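# Wind cable once around the reel held by right gripper

## Task

The reel sits in the right gripper and one end of the cable is already attached to it. Wrap the cable one complete turn around the reel's hub, keeping it within roughly one cable thickness of the hub over almost the entire turn. Declare completion only while the right gripper holds the reel up high and still. Only the grippers may carry its weight, and it must not drop when the left arm is withdrawn. Anything besides this required hold that stays in place only because the robot is holding it does not count.

## Robot and tools

Robot: two six-joint arms, left_arm and right_arm, each ending in a parallel two-finger gripper. The fingers point along the gripper's +z axis and close along its y axis. The reported hand point (end_effector_position) lies between the finger pads, about 1 cm short of the fingertips. The right gripper starts out holding the reel, so the left arm is normally the one that guides the cable.

Frame: all printed poses share one scene frame. Its origin is on the table top midway between the arms, +z is up, +x points out over the table, and left_arm sits on the +y side. The names left and right label the arms only, not image sides. Bases: left_arm at (-0.034, +0.258, 0) m, right_arm at (+0.036, -0.297, 0) m, each turned slightly about z. Printed hand positions can be off, especially at full reach.

execute_actions takes "actions", a list holding either nothing, one action, or one wait. The optional "pictures" boolean switches camera images on or off. An empty list moves nothing and just reports the state. An action is {"rows": [...], "steps": n}, with n from 1 to 15 (default 15). Each control step lasts 1/30 s and uses one row. If there are fewer rows than steps, the last row repeats. A wait is {"steps": n} with n up to 300. It counts from the previous result, and time spent replying is included. A call that is refused sends nothing to the robot.

Each row is one flat list of 14 numbers, all in [-1, 1], covering both arms even if only one moves. The first 7 are for left_arm: waist, shoulder, elbow, wrist pitch, wrist yaw, wrist roll, then gripper opening. The next 7 are the same for right_arm. The six joint entries are offsets, not poses. They are measured from the joint angles in the most recent result that listed them. Before any such result exists, and for later calls within a single reply, they are measured from where the arm is when the action begins. They are never measured from the previous row. A value of 1.0 equals 1.264 rad for the waist, 1.32 for the shoulder, 1.276 for the elbow, 1.83 for wrist pitch, 1.686 for wrist yaw and 2.022 for wrist roll. Joint ranges in rad: waist -2.880..2.880, shoulder 0.000..3.142, elbow 0.000..3.019, wrist pitch -1.693..1.571, wrist yaw -1.571..1.571, wrist roll -2.094..2.094. The true ends may differ by up to 0.019 rad either way. A request more than 0.019 rad beyond a stated end is refused. A request past the true end is cut off there, and the result reports "joint sent to its limit". That line may refer to an earlier action; its absence does not mean more travel remains. The opening entry is absolute, not an offset: +1 fully open, -1 closed.

Sending all-zero offsets is not the same as holding still. It pulls the arm back to the reference angles, and an arm under load may sag a little more each action. To keep an arm in place, have the first call of a reply command the offsets back to the desired angles. Later calls send zeros. Push the aim further if a joint keeps falling short.

Motion limits: on every step, each joint's target is kept within a set lead of its measured angle (rad): waist 0.264, shoulder 0.32, elbow 0.276, wrist pitch 0.33, wrist yaw 0.186, wrist roll 0.522. If the targets would put a gripper more than 70 mm from where it is, they are pulled back. Large moves therefore take several actions. Between calls the arms keep heading for the last row sent. They stop once everything has nearly stopped moving (slow or blocked counts), or when a step is HELD. After that, only a new action resumes travel, though fingers keep opening or closing.

Results: a state line lists each gripper's position (m) and quat_wxyz. Joint positions and Joint velocities give one block per arm, joints in order (rad, rad/s) and then the finger gap (m; 0.094 when fully open). grip_measured gives the finger opening on the same -1..1 scale as the command. Each gripper may be off by about 1 mm, consistently. To grip firmly, command roughly 0.03 below grip_measured; use a smaller margin for a lighter hold. Each pad pushes at most about 50-62 N, less on very thin parts, with a short harder spike on first contact. Joint torques are raw drive outputs with offsets and noise, and are not zero in free air. "joint command not followed" means a clearance check altered or blocked the joint targets; the rest of the row still ran. HELD marks steps where the row was not sent, in whole or in part. MOTOR HOT appears from 85 °C. At 100 °C that arm stops holding and drops (OVER-TEMPERATURE FAULT). Avoid long static loads.

zoom_image: {"camera", "region": [x0, y0, x1, y1]} in pixels of that camera's latest image, with the origin at top-left and a region no larger than 504x504. Cameras: cam_head_left, cam_head_right, cam_high, cam_low (504x504), cam_left_wrist, cam_right_wrist (616x616 fisheye). Calibration data (K, distortion, T_world_to_cam) is given for each camera and may be slightly off.

read_manual returns only licence text. finished_scene {"scene": n} ends the current scene, cannot be undone, and reports whether the task succeeded. Call it only while the right gripper holds the reel high and still with the cable wound.

The robot keeps running while you think and write. Avoid collisions or hard pressing between the arms, slams, drops, and pushing anything off the table, which counts as failure. Loose objects may occasionally get a brief push from outside.

Each tool is called by a JSON object that holds its "api" and its "payload".

## Session

I'll start by looking at the current state.

{"api": "execute_actions", "payload": {"actions": []}}

Scene clock: 0.00 s of 4800.00 s.
left_arm: end_effector_position=(+0.4356, +0.2669, +0.5466) grip_measured=+1.000 end_effector_quat_wxyz=(+0.698, -0.076, +0.692, -0.169) | right_arm: end_effector_position=(+0.3405, -0.0084, +0.5284) grip_measured=-0.962 end_effector_quat_wxyz=(+0.448, -0.405, +0.770, +0.207)
Joint positions: left_arm=[ 0.169  0.932  1.099 -0.134  0.233 -0.354  0.094] | right_arm=[ 0.768  0.99   1.455 -1.018 -0.208 -0.177  0.002]
Joint velocities: left_arm=[-0.005 -0.015  0.007 -0.012  0.007  0.037  0.   ] | right_arm=[ 0.005 -0.015 -0.002  0.002  0.037  0.022  0.   ]
Joint torques (N m, as the arm reports them, + toward a larger angle): no reading

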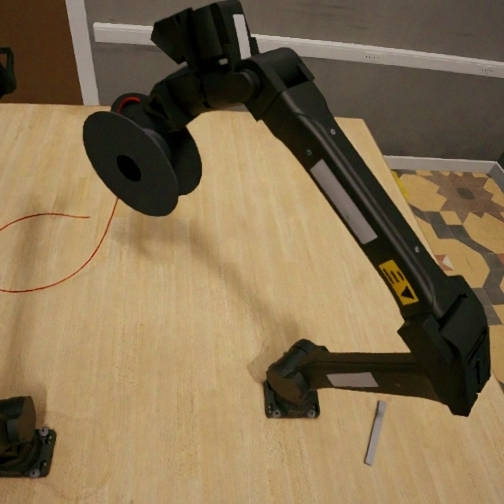

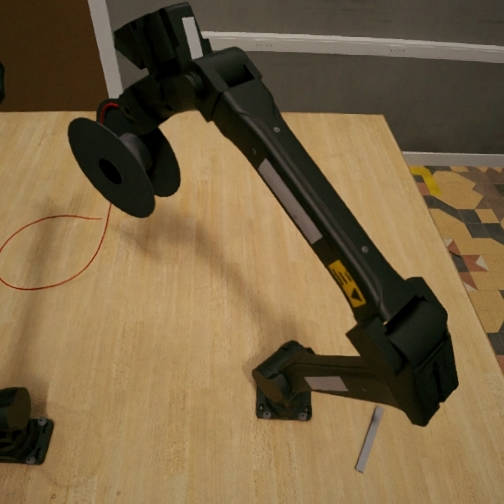

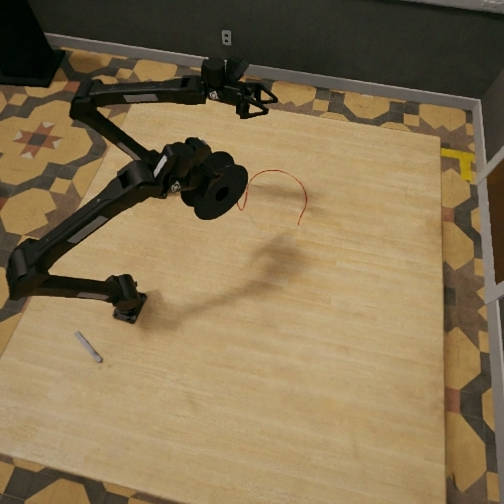

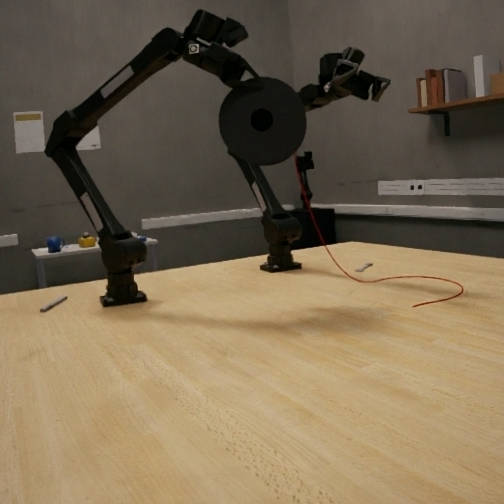

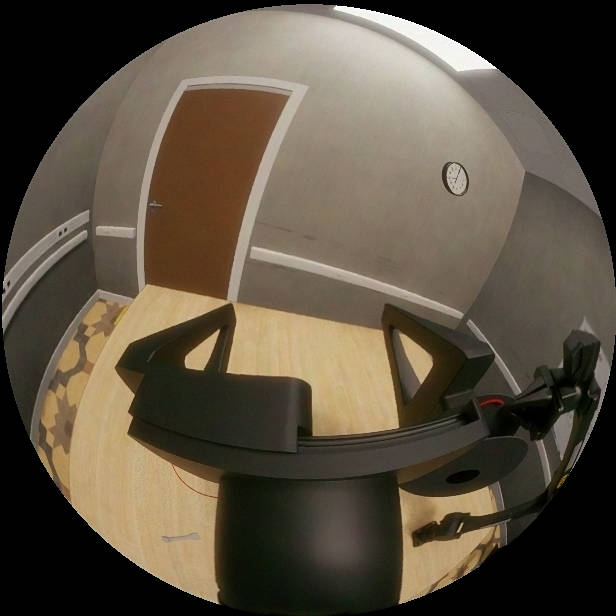

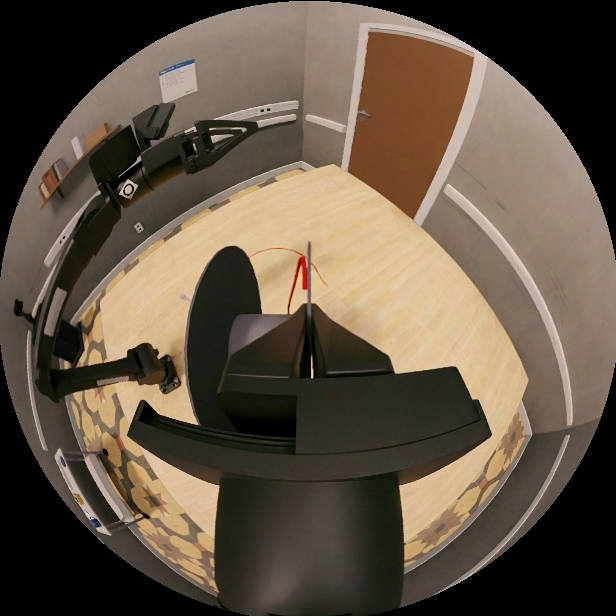

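{"api": "zoom_image", "payload": {"camera": "cam_low", "region": [180, 0, 400, 220]}}

{"api": "zoom_image", "payload": {"camera": "cam_head_right", "region": [40, 0, 280, 240]}}

{"api": "zoom_image", "payload": {"camera": "cam_right_wrist", "region": [150, 200, 450, 450]}}

{"api": "zoom_image", "payload": {"camera": "cam_high", "region": [140, 50, 340, 250]}}

Region (180, 0, 400, 220) of cam_low's 504x504 image, scaled by 2.291, with more detail than that image has.

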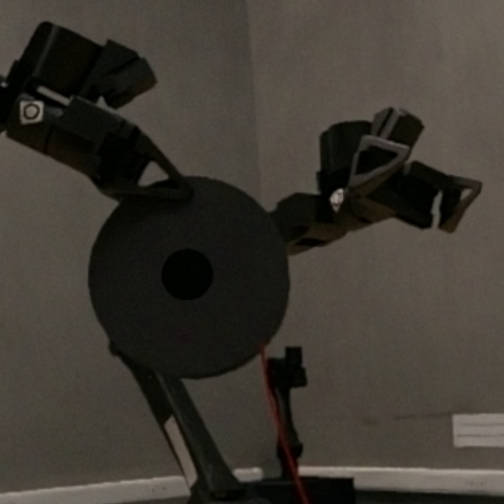

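Region (40, 0, 280, 240) of cam_head_right's 504x504 image, scaled by 2.100, with more detail than that image has.

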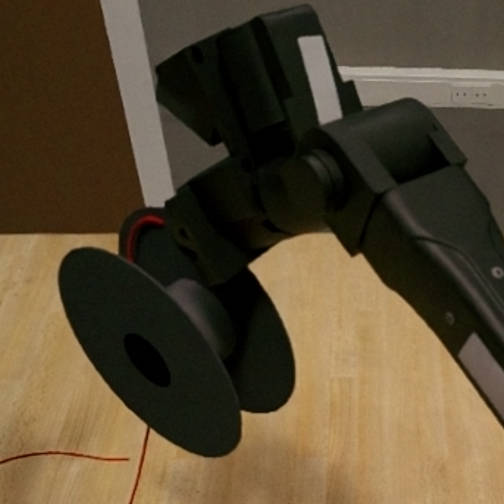

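Region (150, 200, 450, 450) of cam_right_wrist's 616x616 image, scaled by 1.680, with more detail than that image has.

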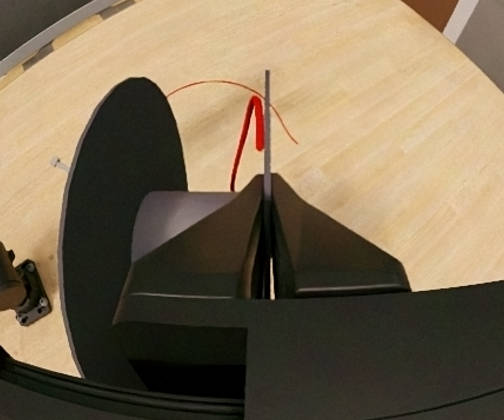

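Region (140, 50, 340, 250) of cam_high's 504x504 image, scaled by 2.520, with more detail than that image has.

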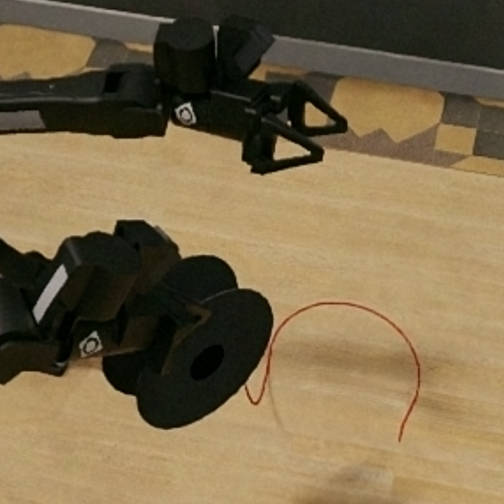

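{"api": "zoom_image", "payload": {"camera": "cam_right_wrist", "region": [240, 230, 360, 330]}}

{"api": "zoom_image", "payload": {"camera": "cam_head_left", "region": [60, 70, 220, 230]}}

{"api": "zoom_image", "payload": {"camera": "cam_high", "region": [170, 130, 330, 250]}}

Region (240, 230, 360, 330) of cam_right_wrist's 616x616 image, scaled by 4.200, with more detail than that image has.

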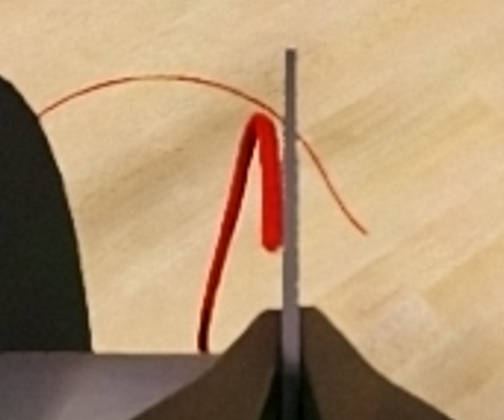

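Region (60, 70, 220, 230) of cam_head_left's 504x504 image, scaled by 3.150, with more detail than that image has.

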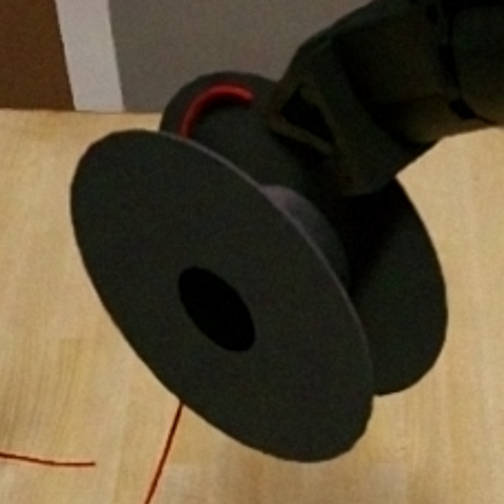

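Region (170, 130, 330, 250) of cam_high's 504x504 image, scaled by 3.150, with more detail than that image has; it fills the top 378 rows of this view, and the rest is white.

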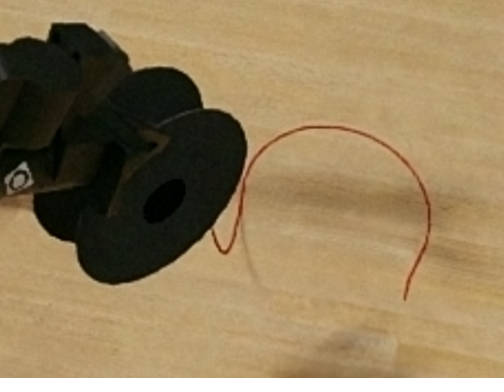

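{"api": "execute_actions", "payload": {"actions": [{"rows": [[0,0,0,0,0,0,1,-0.01,0,0,0,0.004,0.003,-1],[0,0,0,0,0,0,1,-0.02,0,0,0,0.008,0.006,-1],[0,0,0,0,0,0,1,-0.032,0,0,0,0.012,0.009,-1],[0,0,0,0,0,0,1,-0.045,0,0,0,0.017,0.012,-1],[0,0,0,0,0,0,1,-0.058,0,0,0,0.021,0.015,-1],[0,0,0,0,0,0,1,-0.071,0,0,0,0.026,0.018,-1],[0,0,0,0,0,0,1,-0.084,0,0,0,0.031,0.022,-1],[0,0,0,0,0,0,1,-0.097,0,0,0,0.036,0.025,-1],[0,0,0,0,0,0,1,-0.11,0,0,0,0.04,0.029,-1],[0,0,0,0,0,0,1,-0.123,0,0,0,0.045,0.032,-1],[0,0,0,0,0,0,1,-0.136,0,0,0,0.05,0.035,-1],[0,0,0,0,0,0,1,-0.148,0,0,0,0.054,0.038,-1],[0,0,0,0,0,0,1,-0.158,0,0,0,0.058,0.041,-1],[0,0,0,0,0,0,1,-0.165,0,0,0,0.061,0.043,-1],[0,0,0,0,0,0,1,-0.168,0,0,0,0.062,0.044,-1]], "steps": 15}]}}

Scene clock: 120.50 s of 4800.00 s.
left_arm: end_effector_position=(+0.4356, +0.2669, +0.5466) grip_measured=+1.000 end_effector_quat_wxyz=(+0.698, -0.076, +0.692, -0.169) | right_arm: end_effector_position=(+0.4028, -0.0895, +0.5181) grip_measured=-0.962 end_effector_quat_wxyz=(+0.464, -0.281, +0.830, +0.128)
Joint positions: left_arm=[ 0.169  0.932  1.099 -0.134  0.233 -0.354  0.094] | right_arm=[ 0.567  0.99   1.439 -1.018 -0.103 -0.123  0.002]
Joint velocities: left_arm=[-0.005 -0.024  0.007 -0.002  0.081  0.007  0.   ] | right_arm=[-0.347 -0.024 -0.017  0.002  0.081  0.066 -0.001]
Joint torques (N m, as the arm reports them, + toward a larger angle): left_arm=[ 0.21 -3.7  11.23  2.07  0.05  0.15] | right_arm=[ 0.32 -6.12 12.82  1.37 -0.3   0.16]
Steps of this call (steps 1 to 180: nothing new was sent; then 114.00 s passed at rest; steps 181 to 195: all 15 steps of this action). Readings (joint positions):
181: left_arm=[0.169 0.932 1.099 -0.134 0.233 -0.354] | right_arm=[0.768 0.990 1.453 -1.018 -0.206 -0.177]
182: left_arm=[0.169 0.932 1.099 -0.134 0.233 -0.354] | right_arm=[0.767 0.990 1.451 -1.018 -0.202 -0.177]
184: left_arm=[0.169 0.932 1.099 -0.134 0.233 -0.354] | right_arm=[0.756 0.990 1.446 -1.018 -0.190 -0.174]
188: left_arm=[0.169 0.932 1.099 -0.134 0.233 -0.354] | right_arm=[0.692 0.990 1.439 -1.018 -0.157 -0.159]
195: the state above
camera_calibration (this result's frames):
cam_right_wrist: T_world_to_cam=[[0.586997, -0.808015, 0.0504566, -0.334775], [-0.742054, -0.561904, -0.36554, 0.447045], [0.323714, 0.17713, -0.929427, 0.488445], [0, 0, 0, 1]] pos_world=[0.370126, -0.105825, 0.634279]

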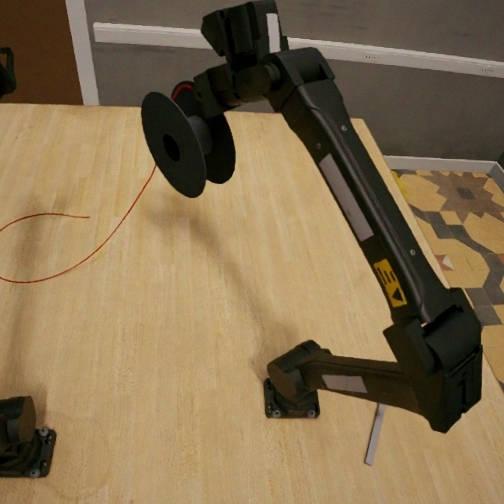

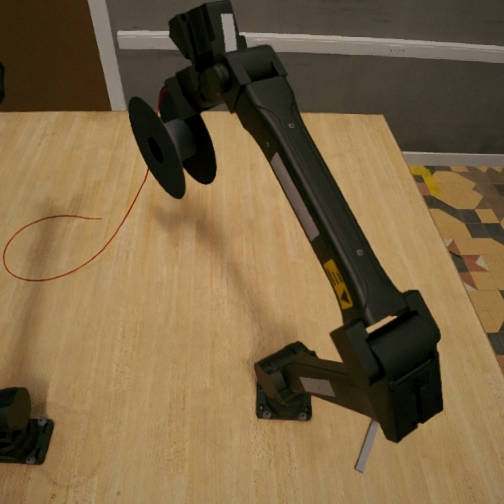

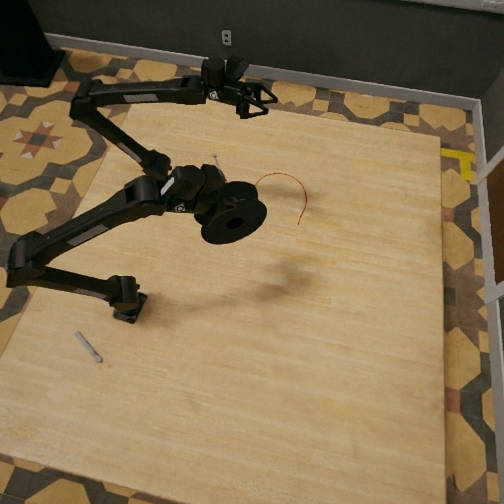

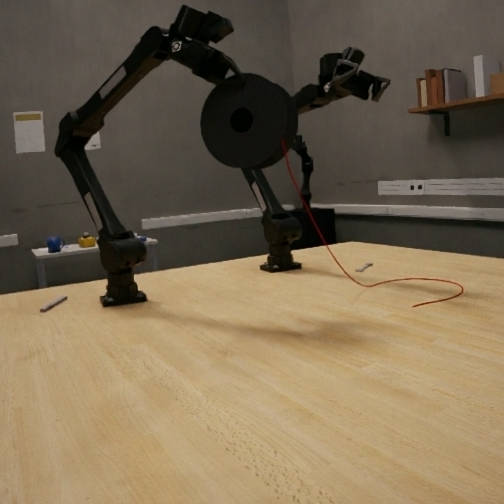

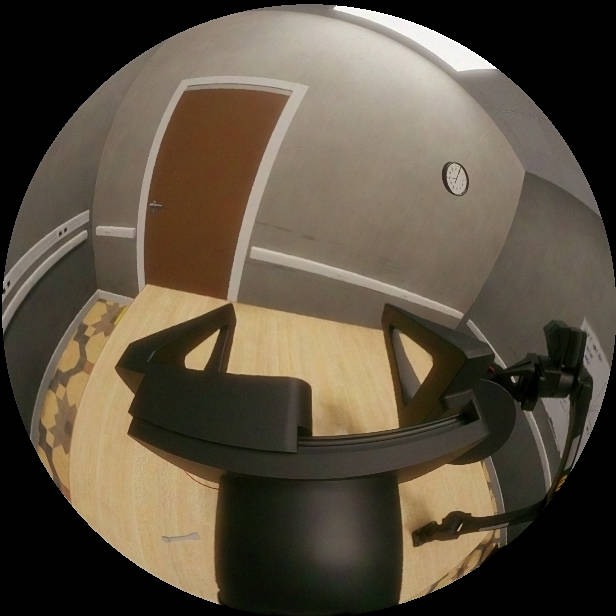

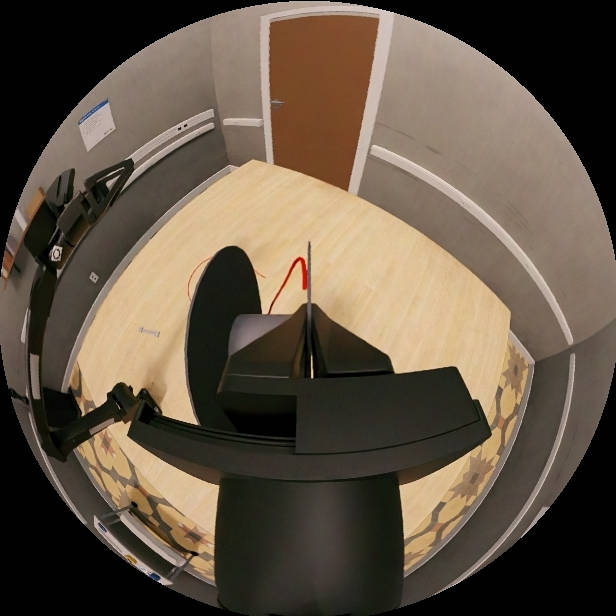

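{"api": "execute_actions", "payload": {"actions": [{"rows": [[0,0,0,0,0,0,1,-0.015,0,0.005,0,0.005,0.005,-1],[0,0,0,0,0,0,1,-0.03,0,0.01,0,0.01,0.01,-1],[0,0,0,0,0,0,1,-0.046,0,0.014,0,0.016,0.016,-1],[0,0,0,0,0,0,1,-0.062,0,0.018,0,0.021,0.021,-1],[0,0,0,0,0,0,1,-0.078,0,0.021,0,0.027,0.027,-1],[0,0,0,0,0,0,1,-0.094,0,0.023,0,0.032,0.032,-1],[0,0,0,0,0,0,1,-0.11,0,0.023,0,0.038,0.038,-1],[0,0,0,0,0,0,1,-0.125,0,0.023,0,0.043,0.043,-1],[0,0,0,0,0,0,1,-0.139,0,0.023,0,0.048,0.048,-1],[0,0,0,0,0,0,1,-0.152,0,0.023,0,0.053,0.053,-1],[0,0,0,0,0,0,1,-0.163,0,0.023,0,0.057,0.057,-1],[0,0,0,0,0,0,1,-0.171,0,0.023,0,0.06,0.06,-1],[0,0,0,0,0,0,1,-0.176,0,0.023,0,0.061,0.061,-1]], "steps": 15}]}}

{"api": "execute_actions", "payload": {"actions": [{"steps": 20}]}}

Scene clock: 132.10 s of 4800.00 s.
left_arm: end_effector_position=(+0.4356, +0.2669, +0.5466) grip_measured=+1.000 end_effector_quat_wxyz=(+0.698, -0.076, +0.692, -0.169) | right_arm: end_effector_position=(+0.4456, -0.1961, +0.5169) grip_measured=-0.962 end_effector_quat_wxyz=(+0.477, -0.120, +0.869, +0.049)
Joint positions: left_arm=[ 0.169  0.932  1.099 -0.134  0.233 -0.354  0.094] | right_arm=[ 0.338  0.99   1.438 -1.018  0.004 -0.033  0.002]
Joint velocities: left_arm=[ 0.005 -0.015 -0.022 -0.007  0.022 -0.022  0.   ] | right_arm=[-0.132 -0.015 -0.002 -0.027 -0.007  0.168 -0.001]
Joint torques (N m, as the arm reports them, + toward a larger angle): left_arm=[ 0.18 -3.67 11.21  2.06  0.05  0.15] | right_arm=[ 0.84 -5.92 14.06  1.61 -0.3   0.21]
Steps of this call (steps 1 to 30: the robot went on to your last target; steps 31 to 260: nothing new was sent; then 2.43 s passed at rest; steps 261 to 275: all 15 steps of this action). Readings (joint positions):
261: left_arm=[0.169 0.932 1.099 -0.134 0.233 -0.354] | right_arm=[0.551 0.990 1.438 -1.018 -0.099 -0.104]
262: left_arm=[0.169 0.932 1.099 -0.134 0.233 -0.354] | right_arm=[0.550 0.990 1.438 -1.018 -0.094 -0.104]
264: left_arm=[0.169 0.932 1.099 -0.134 0.233 -0.354] | right_arm=[0.539 0.990 1.438 -1.018 -0.081 -0.102]
268: left_arm=[0.169 0.932 1.099 -0.134 0.233 -0.354] | right_arm=[0.465 0.990 1.438 -1.018 -0.042 -0.080]
275: the state above
camera_calibration (this result's frames):
cam_right_wrist: T_world_to_cam=[[0.257218, -0.965811, 0.0323715, -0.320685], [-0.897814, -0.251232, -0.36168, 0.546866], [0.357447, 0.063967, -0.93174, 0.456361], [0, 0, 0, 1]] pos_world=[0.410345, -0.201523, 0.633382]

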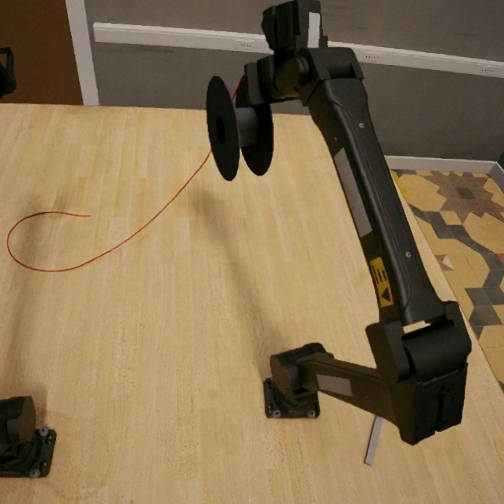

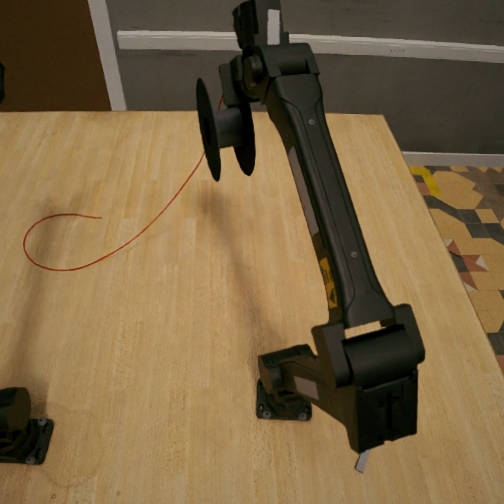

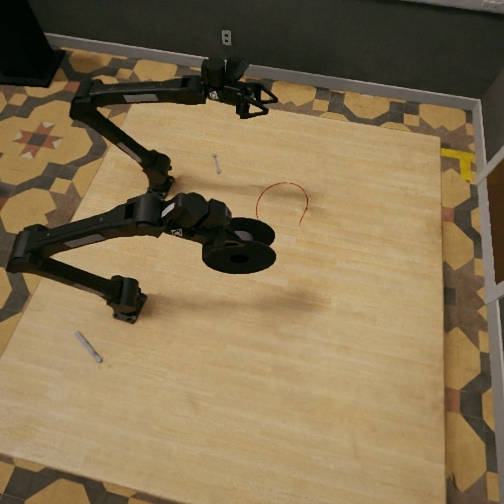

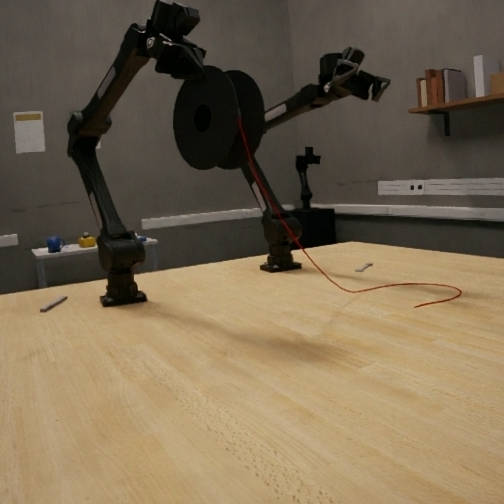

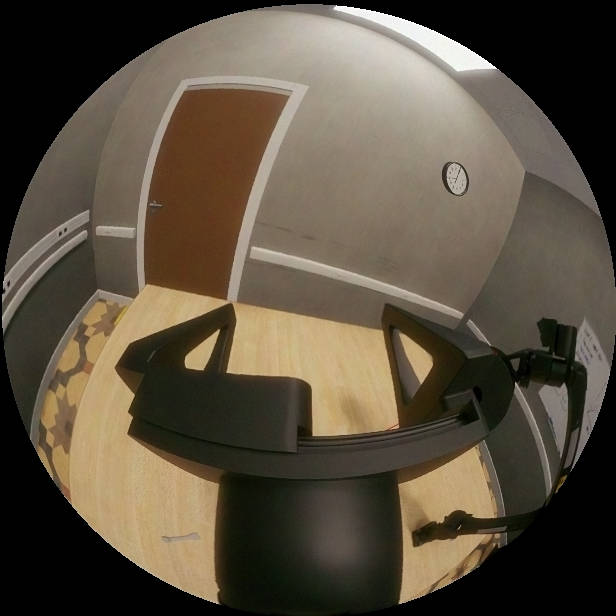

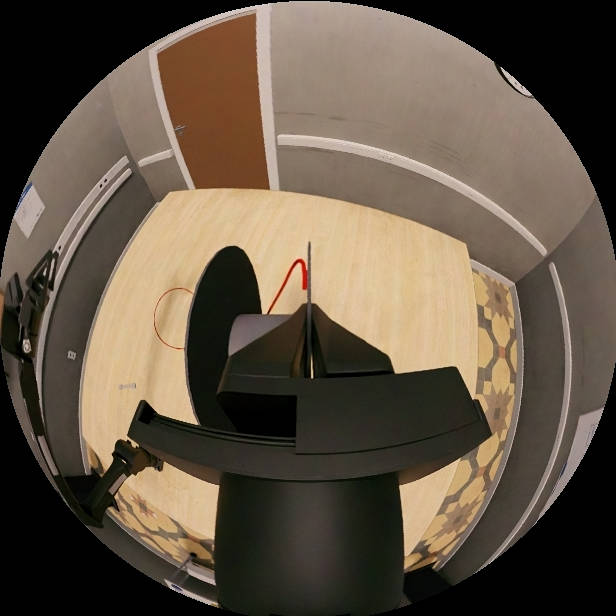

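Scene clock: 132.77 s of 4800.00 s.
left_arm: end_effector_position=(+0.4356, +0.2669, +0.5466) grip_measured=+1.000 end_effector_quat_wxyz=(+0.698, -0.076, +0.692, -0.169) | right_arm: end_effector_position=(+0.4457, -0.1963, +0.5169) grip_measured=-0.962 end_effector_quat_wxyz=(+0.477, -0.112, +0.870, +0.053)
Joint positions: left_arm=[ 0.169  0.932  1.099 -0.134  0.233 -0.354  0.094] | right_arm=[ 0.337  0.99   1.438 -1.018  0.003 -0.014  0.002]
Joint velocities: left_arm=[-0.005  0.005 -0.007 -0.002 -0.037 -0.022  0.   ] | right_arm=[-0.005 -0.024  0.002  0.017 -0.007 -0.022  0.   ]
Joint torques (N m, as the arm reports them, + toward a larger angle): left_arm=[ 0.18 -3.66 11.17  2.04  0.04  0.15] | right_arm=[ 0.3  -6.06 13.97  1.6  -0.3   0.14]
Steps of this call (steps 1 to 20: the robot went on to your last target). Readings (joint positions):
1: left_arm=[0.169 0.932 1.099 -0.134 0.233 -0.354] | right_arm=[0.335 0.990 1.438 -1.018 0.004 -0.030]
2: left_arm=[0.169 0.932 1.099 -0.134 0.233 -0.354] | right_arm=[0.336 0.990 1.438 -1.018 0.004 -0.027]
4: left_arm=[0.169 0.932 1.099 -0.134 0.233 -0.354] | right_arm=[0.337 0.990 1.438 -1.018 0.003 -0.022]
8: left_arm=[0.169 0.932 1.099 -0.134 0.233 -0.354] | right_arm=[0.337 0.990 1.438 -1.018 0.003 -0.017]
20: the state above
camera_calibration (this result's frames):
cam_right_wrist: T_world_to_cam=[[0.247432, -0.968769, 0.016233, -0.308752], [-0.901688, -0.236366, -0.362063, 0.551703], [0.354592, 0.0749488, -0.932012, 0.459926], [0, 0, 0, 1]] pos_world=[0.410773, -0.203177, 0.633419]

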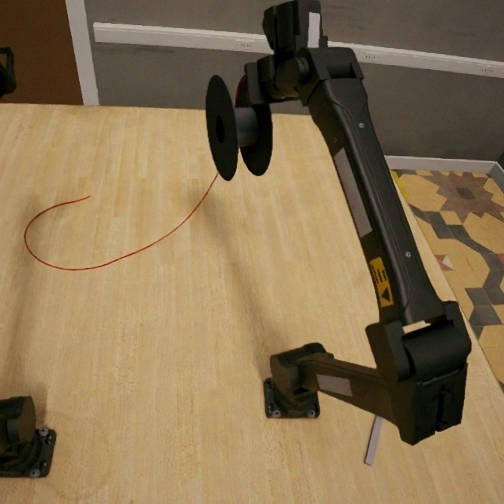

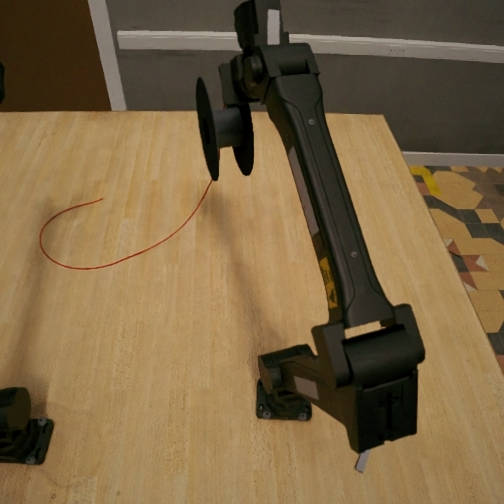

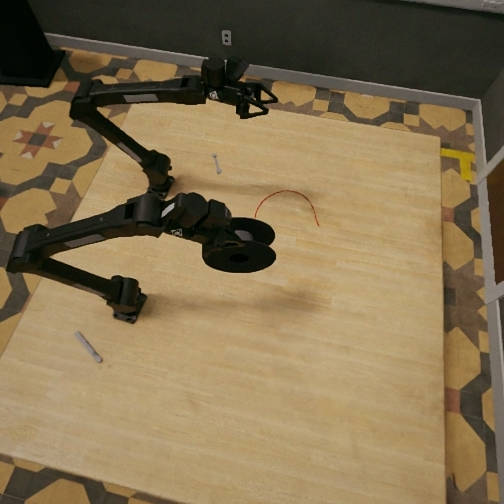

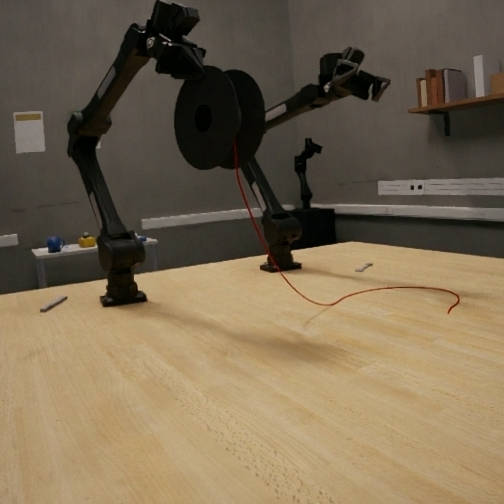

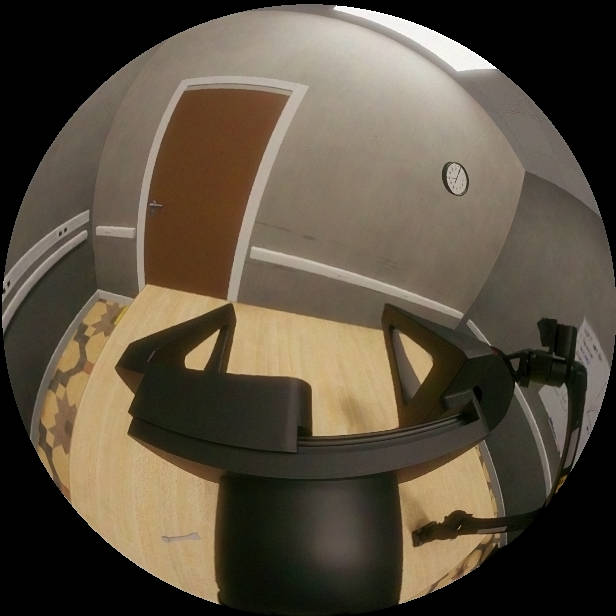

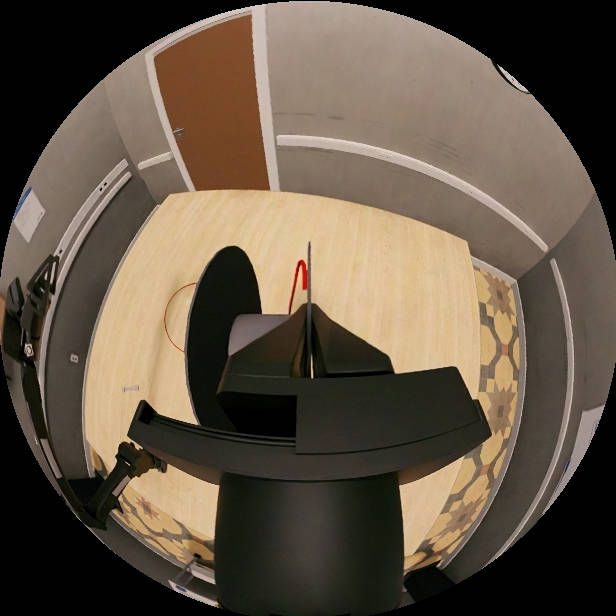

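{"api": "zoom_image", "payload": {"camera": "cam_head_left", "region": [170, 40, 330, 200]}}

{"api": "zoom_image", "payload": {"camera": "cam_low", "region": [140, 40, 340, 240]}}

{"api": "execute_actions", "payload": {"actions": []}}

Region (170, 40, 330, 200) of cam_head_left's 504x504 image, scaled by 3.150, with more detail than that image has.

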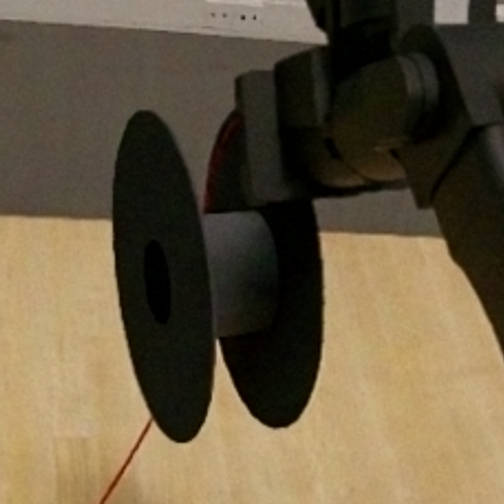

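Region (140, 40, 340, 240) of cam_low's 504x504 image, scaled by 2.520, with more detail than that image has.

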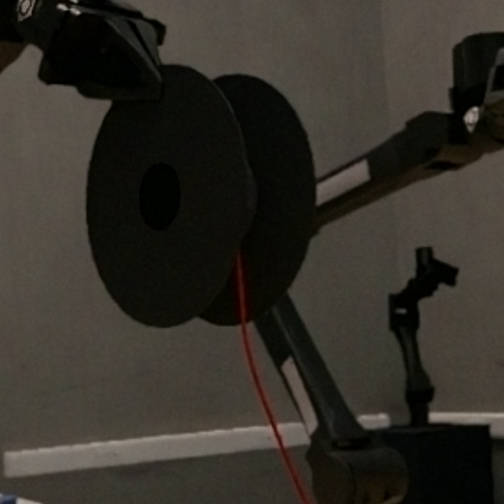

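Scene clock: 139.03 s of 4800.00 s.
left_arm: end_effector_position=(+0.4356, +0.2669, +0.5466) grip_measured=+1.000 end_effector_quat_wxyz=(+0.698, -0.076, +0.692, -0.169) | right_arm: end_effector_position=(+0.4457, -0.1963, +0.5169) grip_measured=-0.962 end_effector_quat_wxyz=(+0.477, -0.112, +0.870, +0.053)
Joint positions: left_arm=[ 0.169  0.932  1.099 -0.134  0.233 -0.354  0.094] | right_arm=[ 0.337  0.99   1.438 -1.018  0.003 -0.014  0.002]
Joint velocities: left_arm=[-0.005  0.005  0.007 -0.012  0.022  0.037  0.   ] | right_arm=[-0.005 -0.015 -0.002  0.007 -0.081  0.007  0.   ]
Joint torques (N m, as the arm reports them, + toward a larger angle): left_arm=[ 0.05 -3.75 11.2   2.02  0.05  0.15] | right_arm=[-0.78 -5.54 13.87  1.53 -0.23  0.15]
Steps of this call (steps 1 to 15: the robot went on to your last target; steps 16 to 188: nothing new was sent). Readings (joint positions):
1: left_arm=[0.169 0.932 1.099 -0.134 0.233 -0.354] | right_arm=[0.337 0.990 1.438 -1.018 0.003 -0.014]
2: left_arm=[0.169 0.932 1.099 -0.134 0.233 -0.354] | right_arm=[0.337 0.990 1.438 -1.018 0.003 -0.014]
4: left_arm=[0.169 0.932 1.099 -0.134 0.233 -0.354] | right_arm=[0.337 0.990 1.438 -1.018 0.003 -0.014]
8: left_arm=[0.169 0.932 1.099 -0.134 0.233 -0.354] | right_arm=[0.337 0.990 1.438 -1.018 0.003 -0.014]
188: the state above
All arms were judged still, so your last target was given up. Only a new action makes them travel on or press farther. Fingers that are still opening or closing keep moving.
camera_calibration (this result's frames):
cam_right_wrist: T_world_to_cam=[[0.247432, -0.968769, 0.016233, -0.308752], [-0.901688, -0.236366, -0.362063, 0.551703], [0.354592, 0.0749488, -0.932012, 0.459926], [0, 0, 0, 1]] pos_world=[0.410773, -0.203177, 0.633419]

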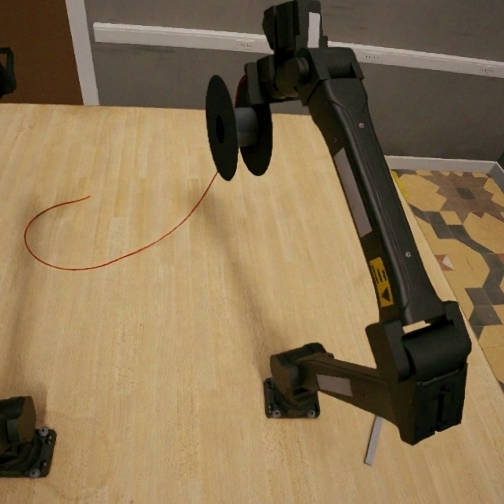

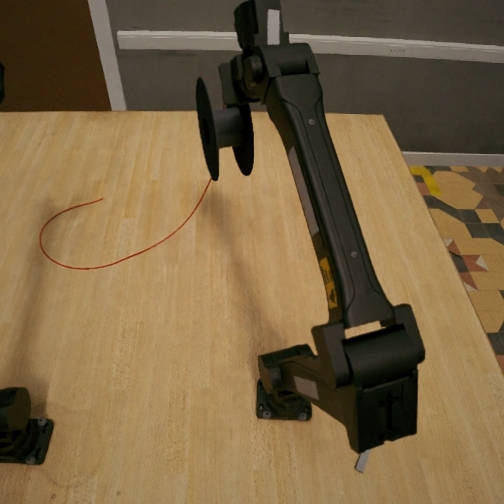

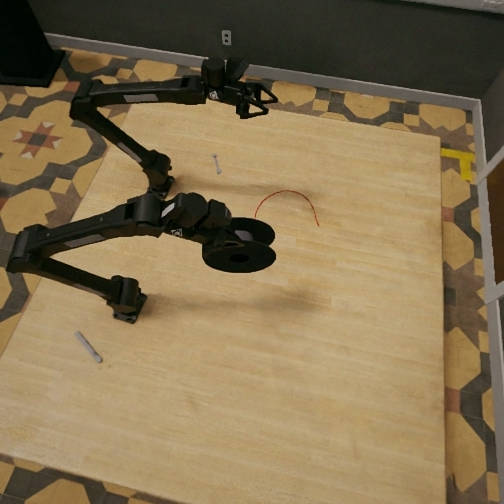

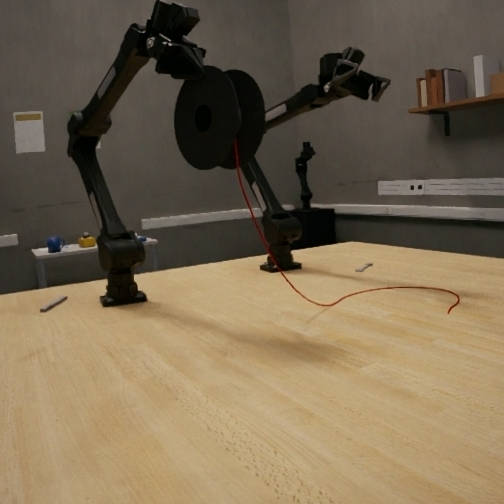

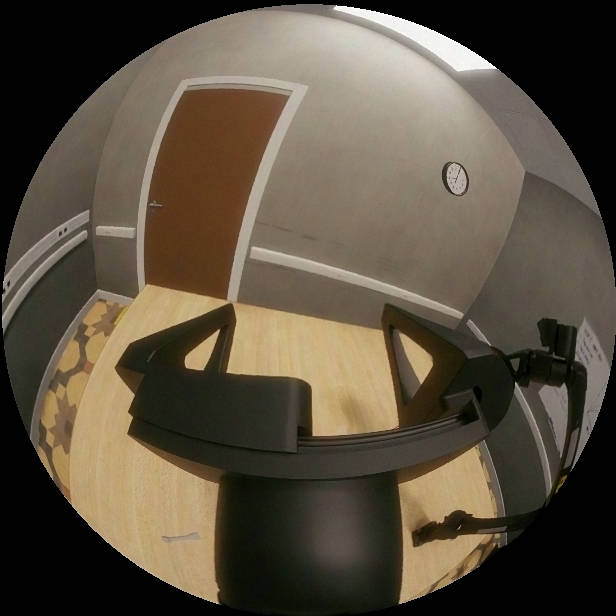

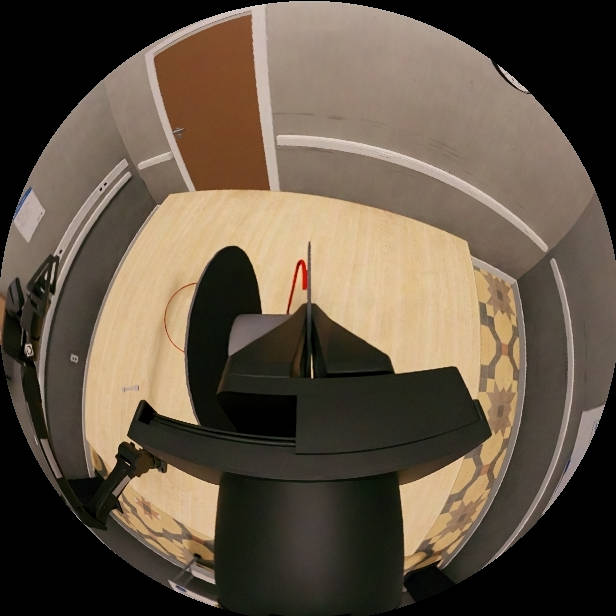

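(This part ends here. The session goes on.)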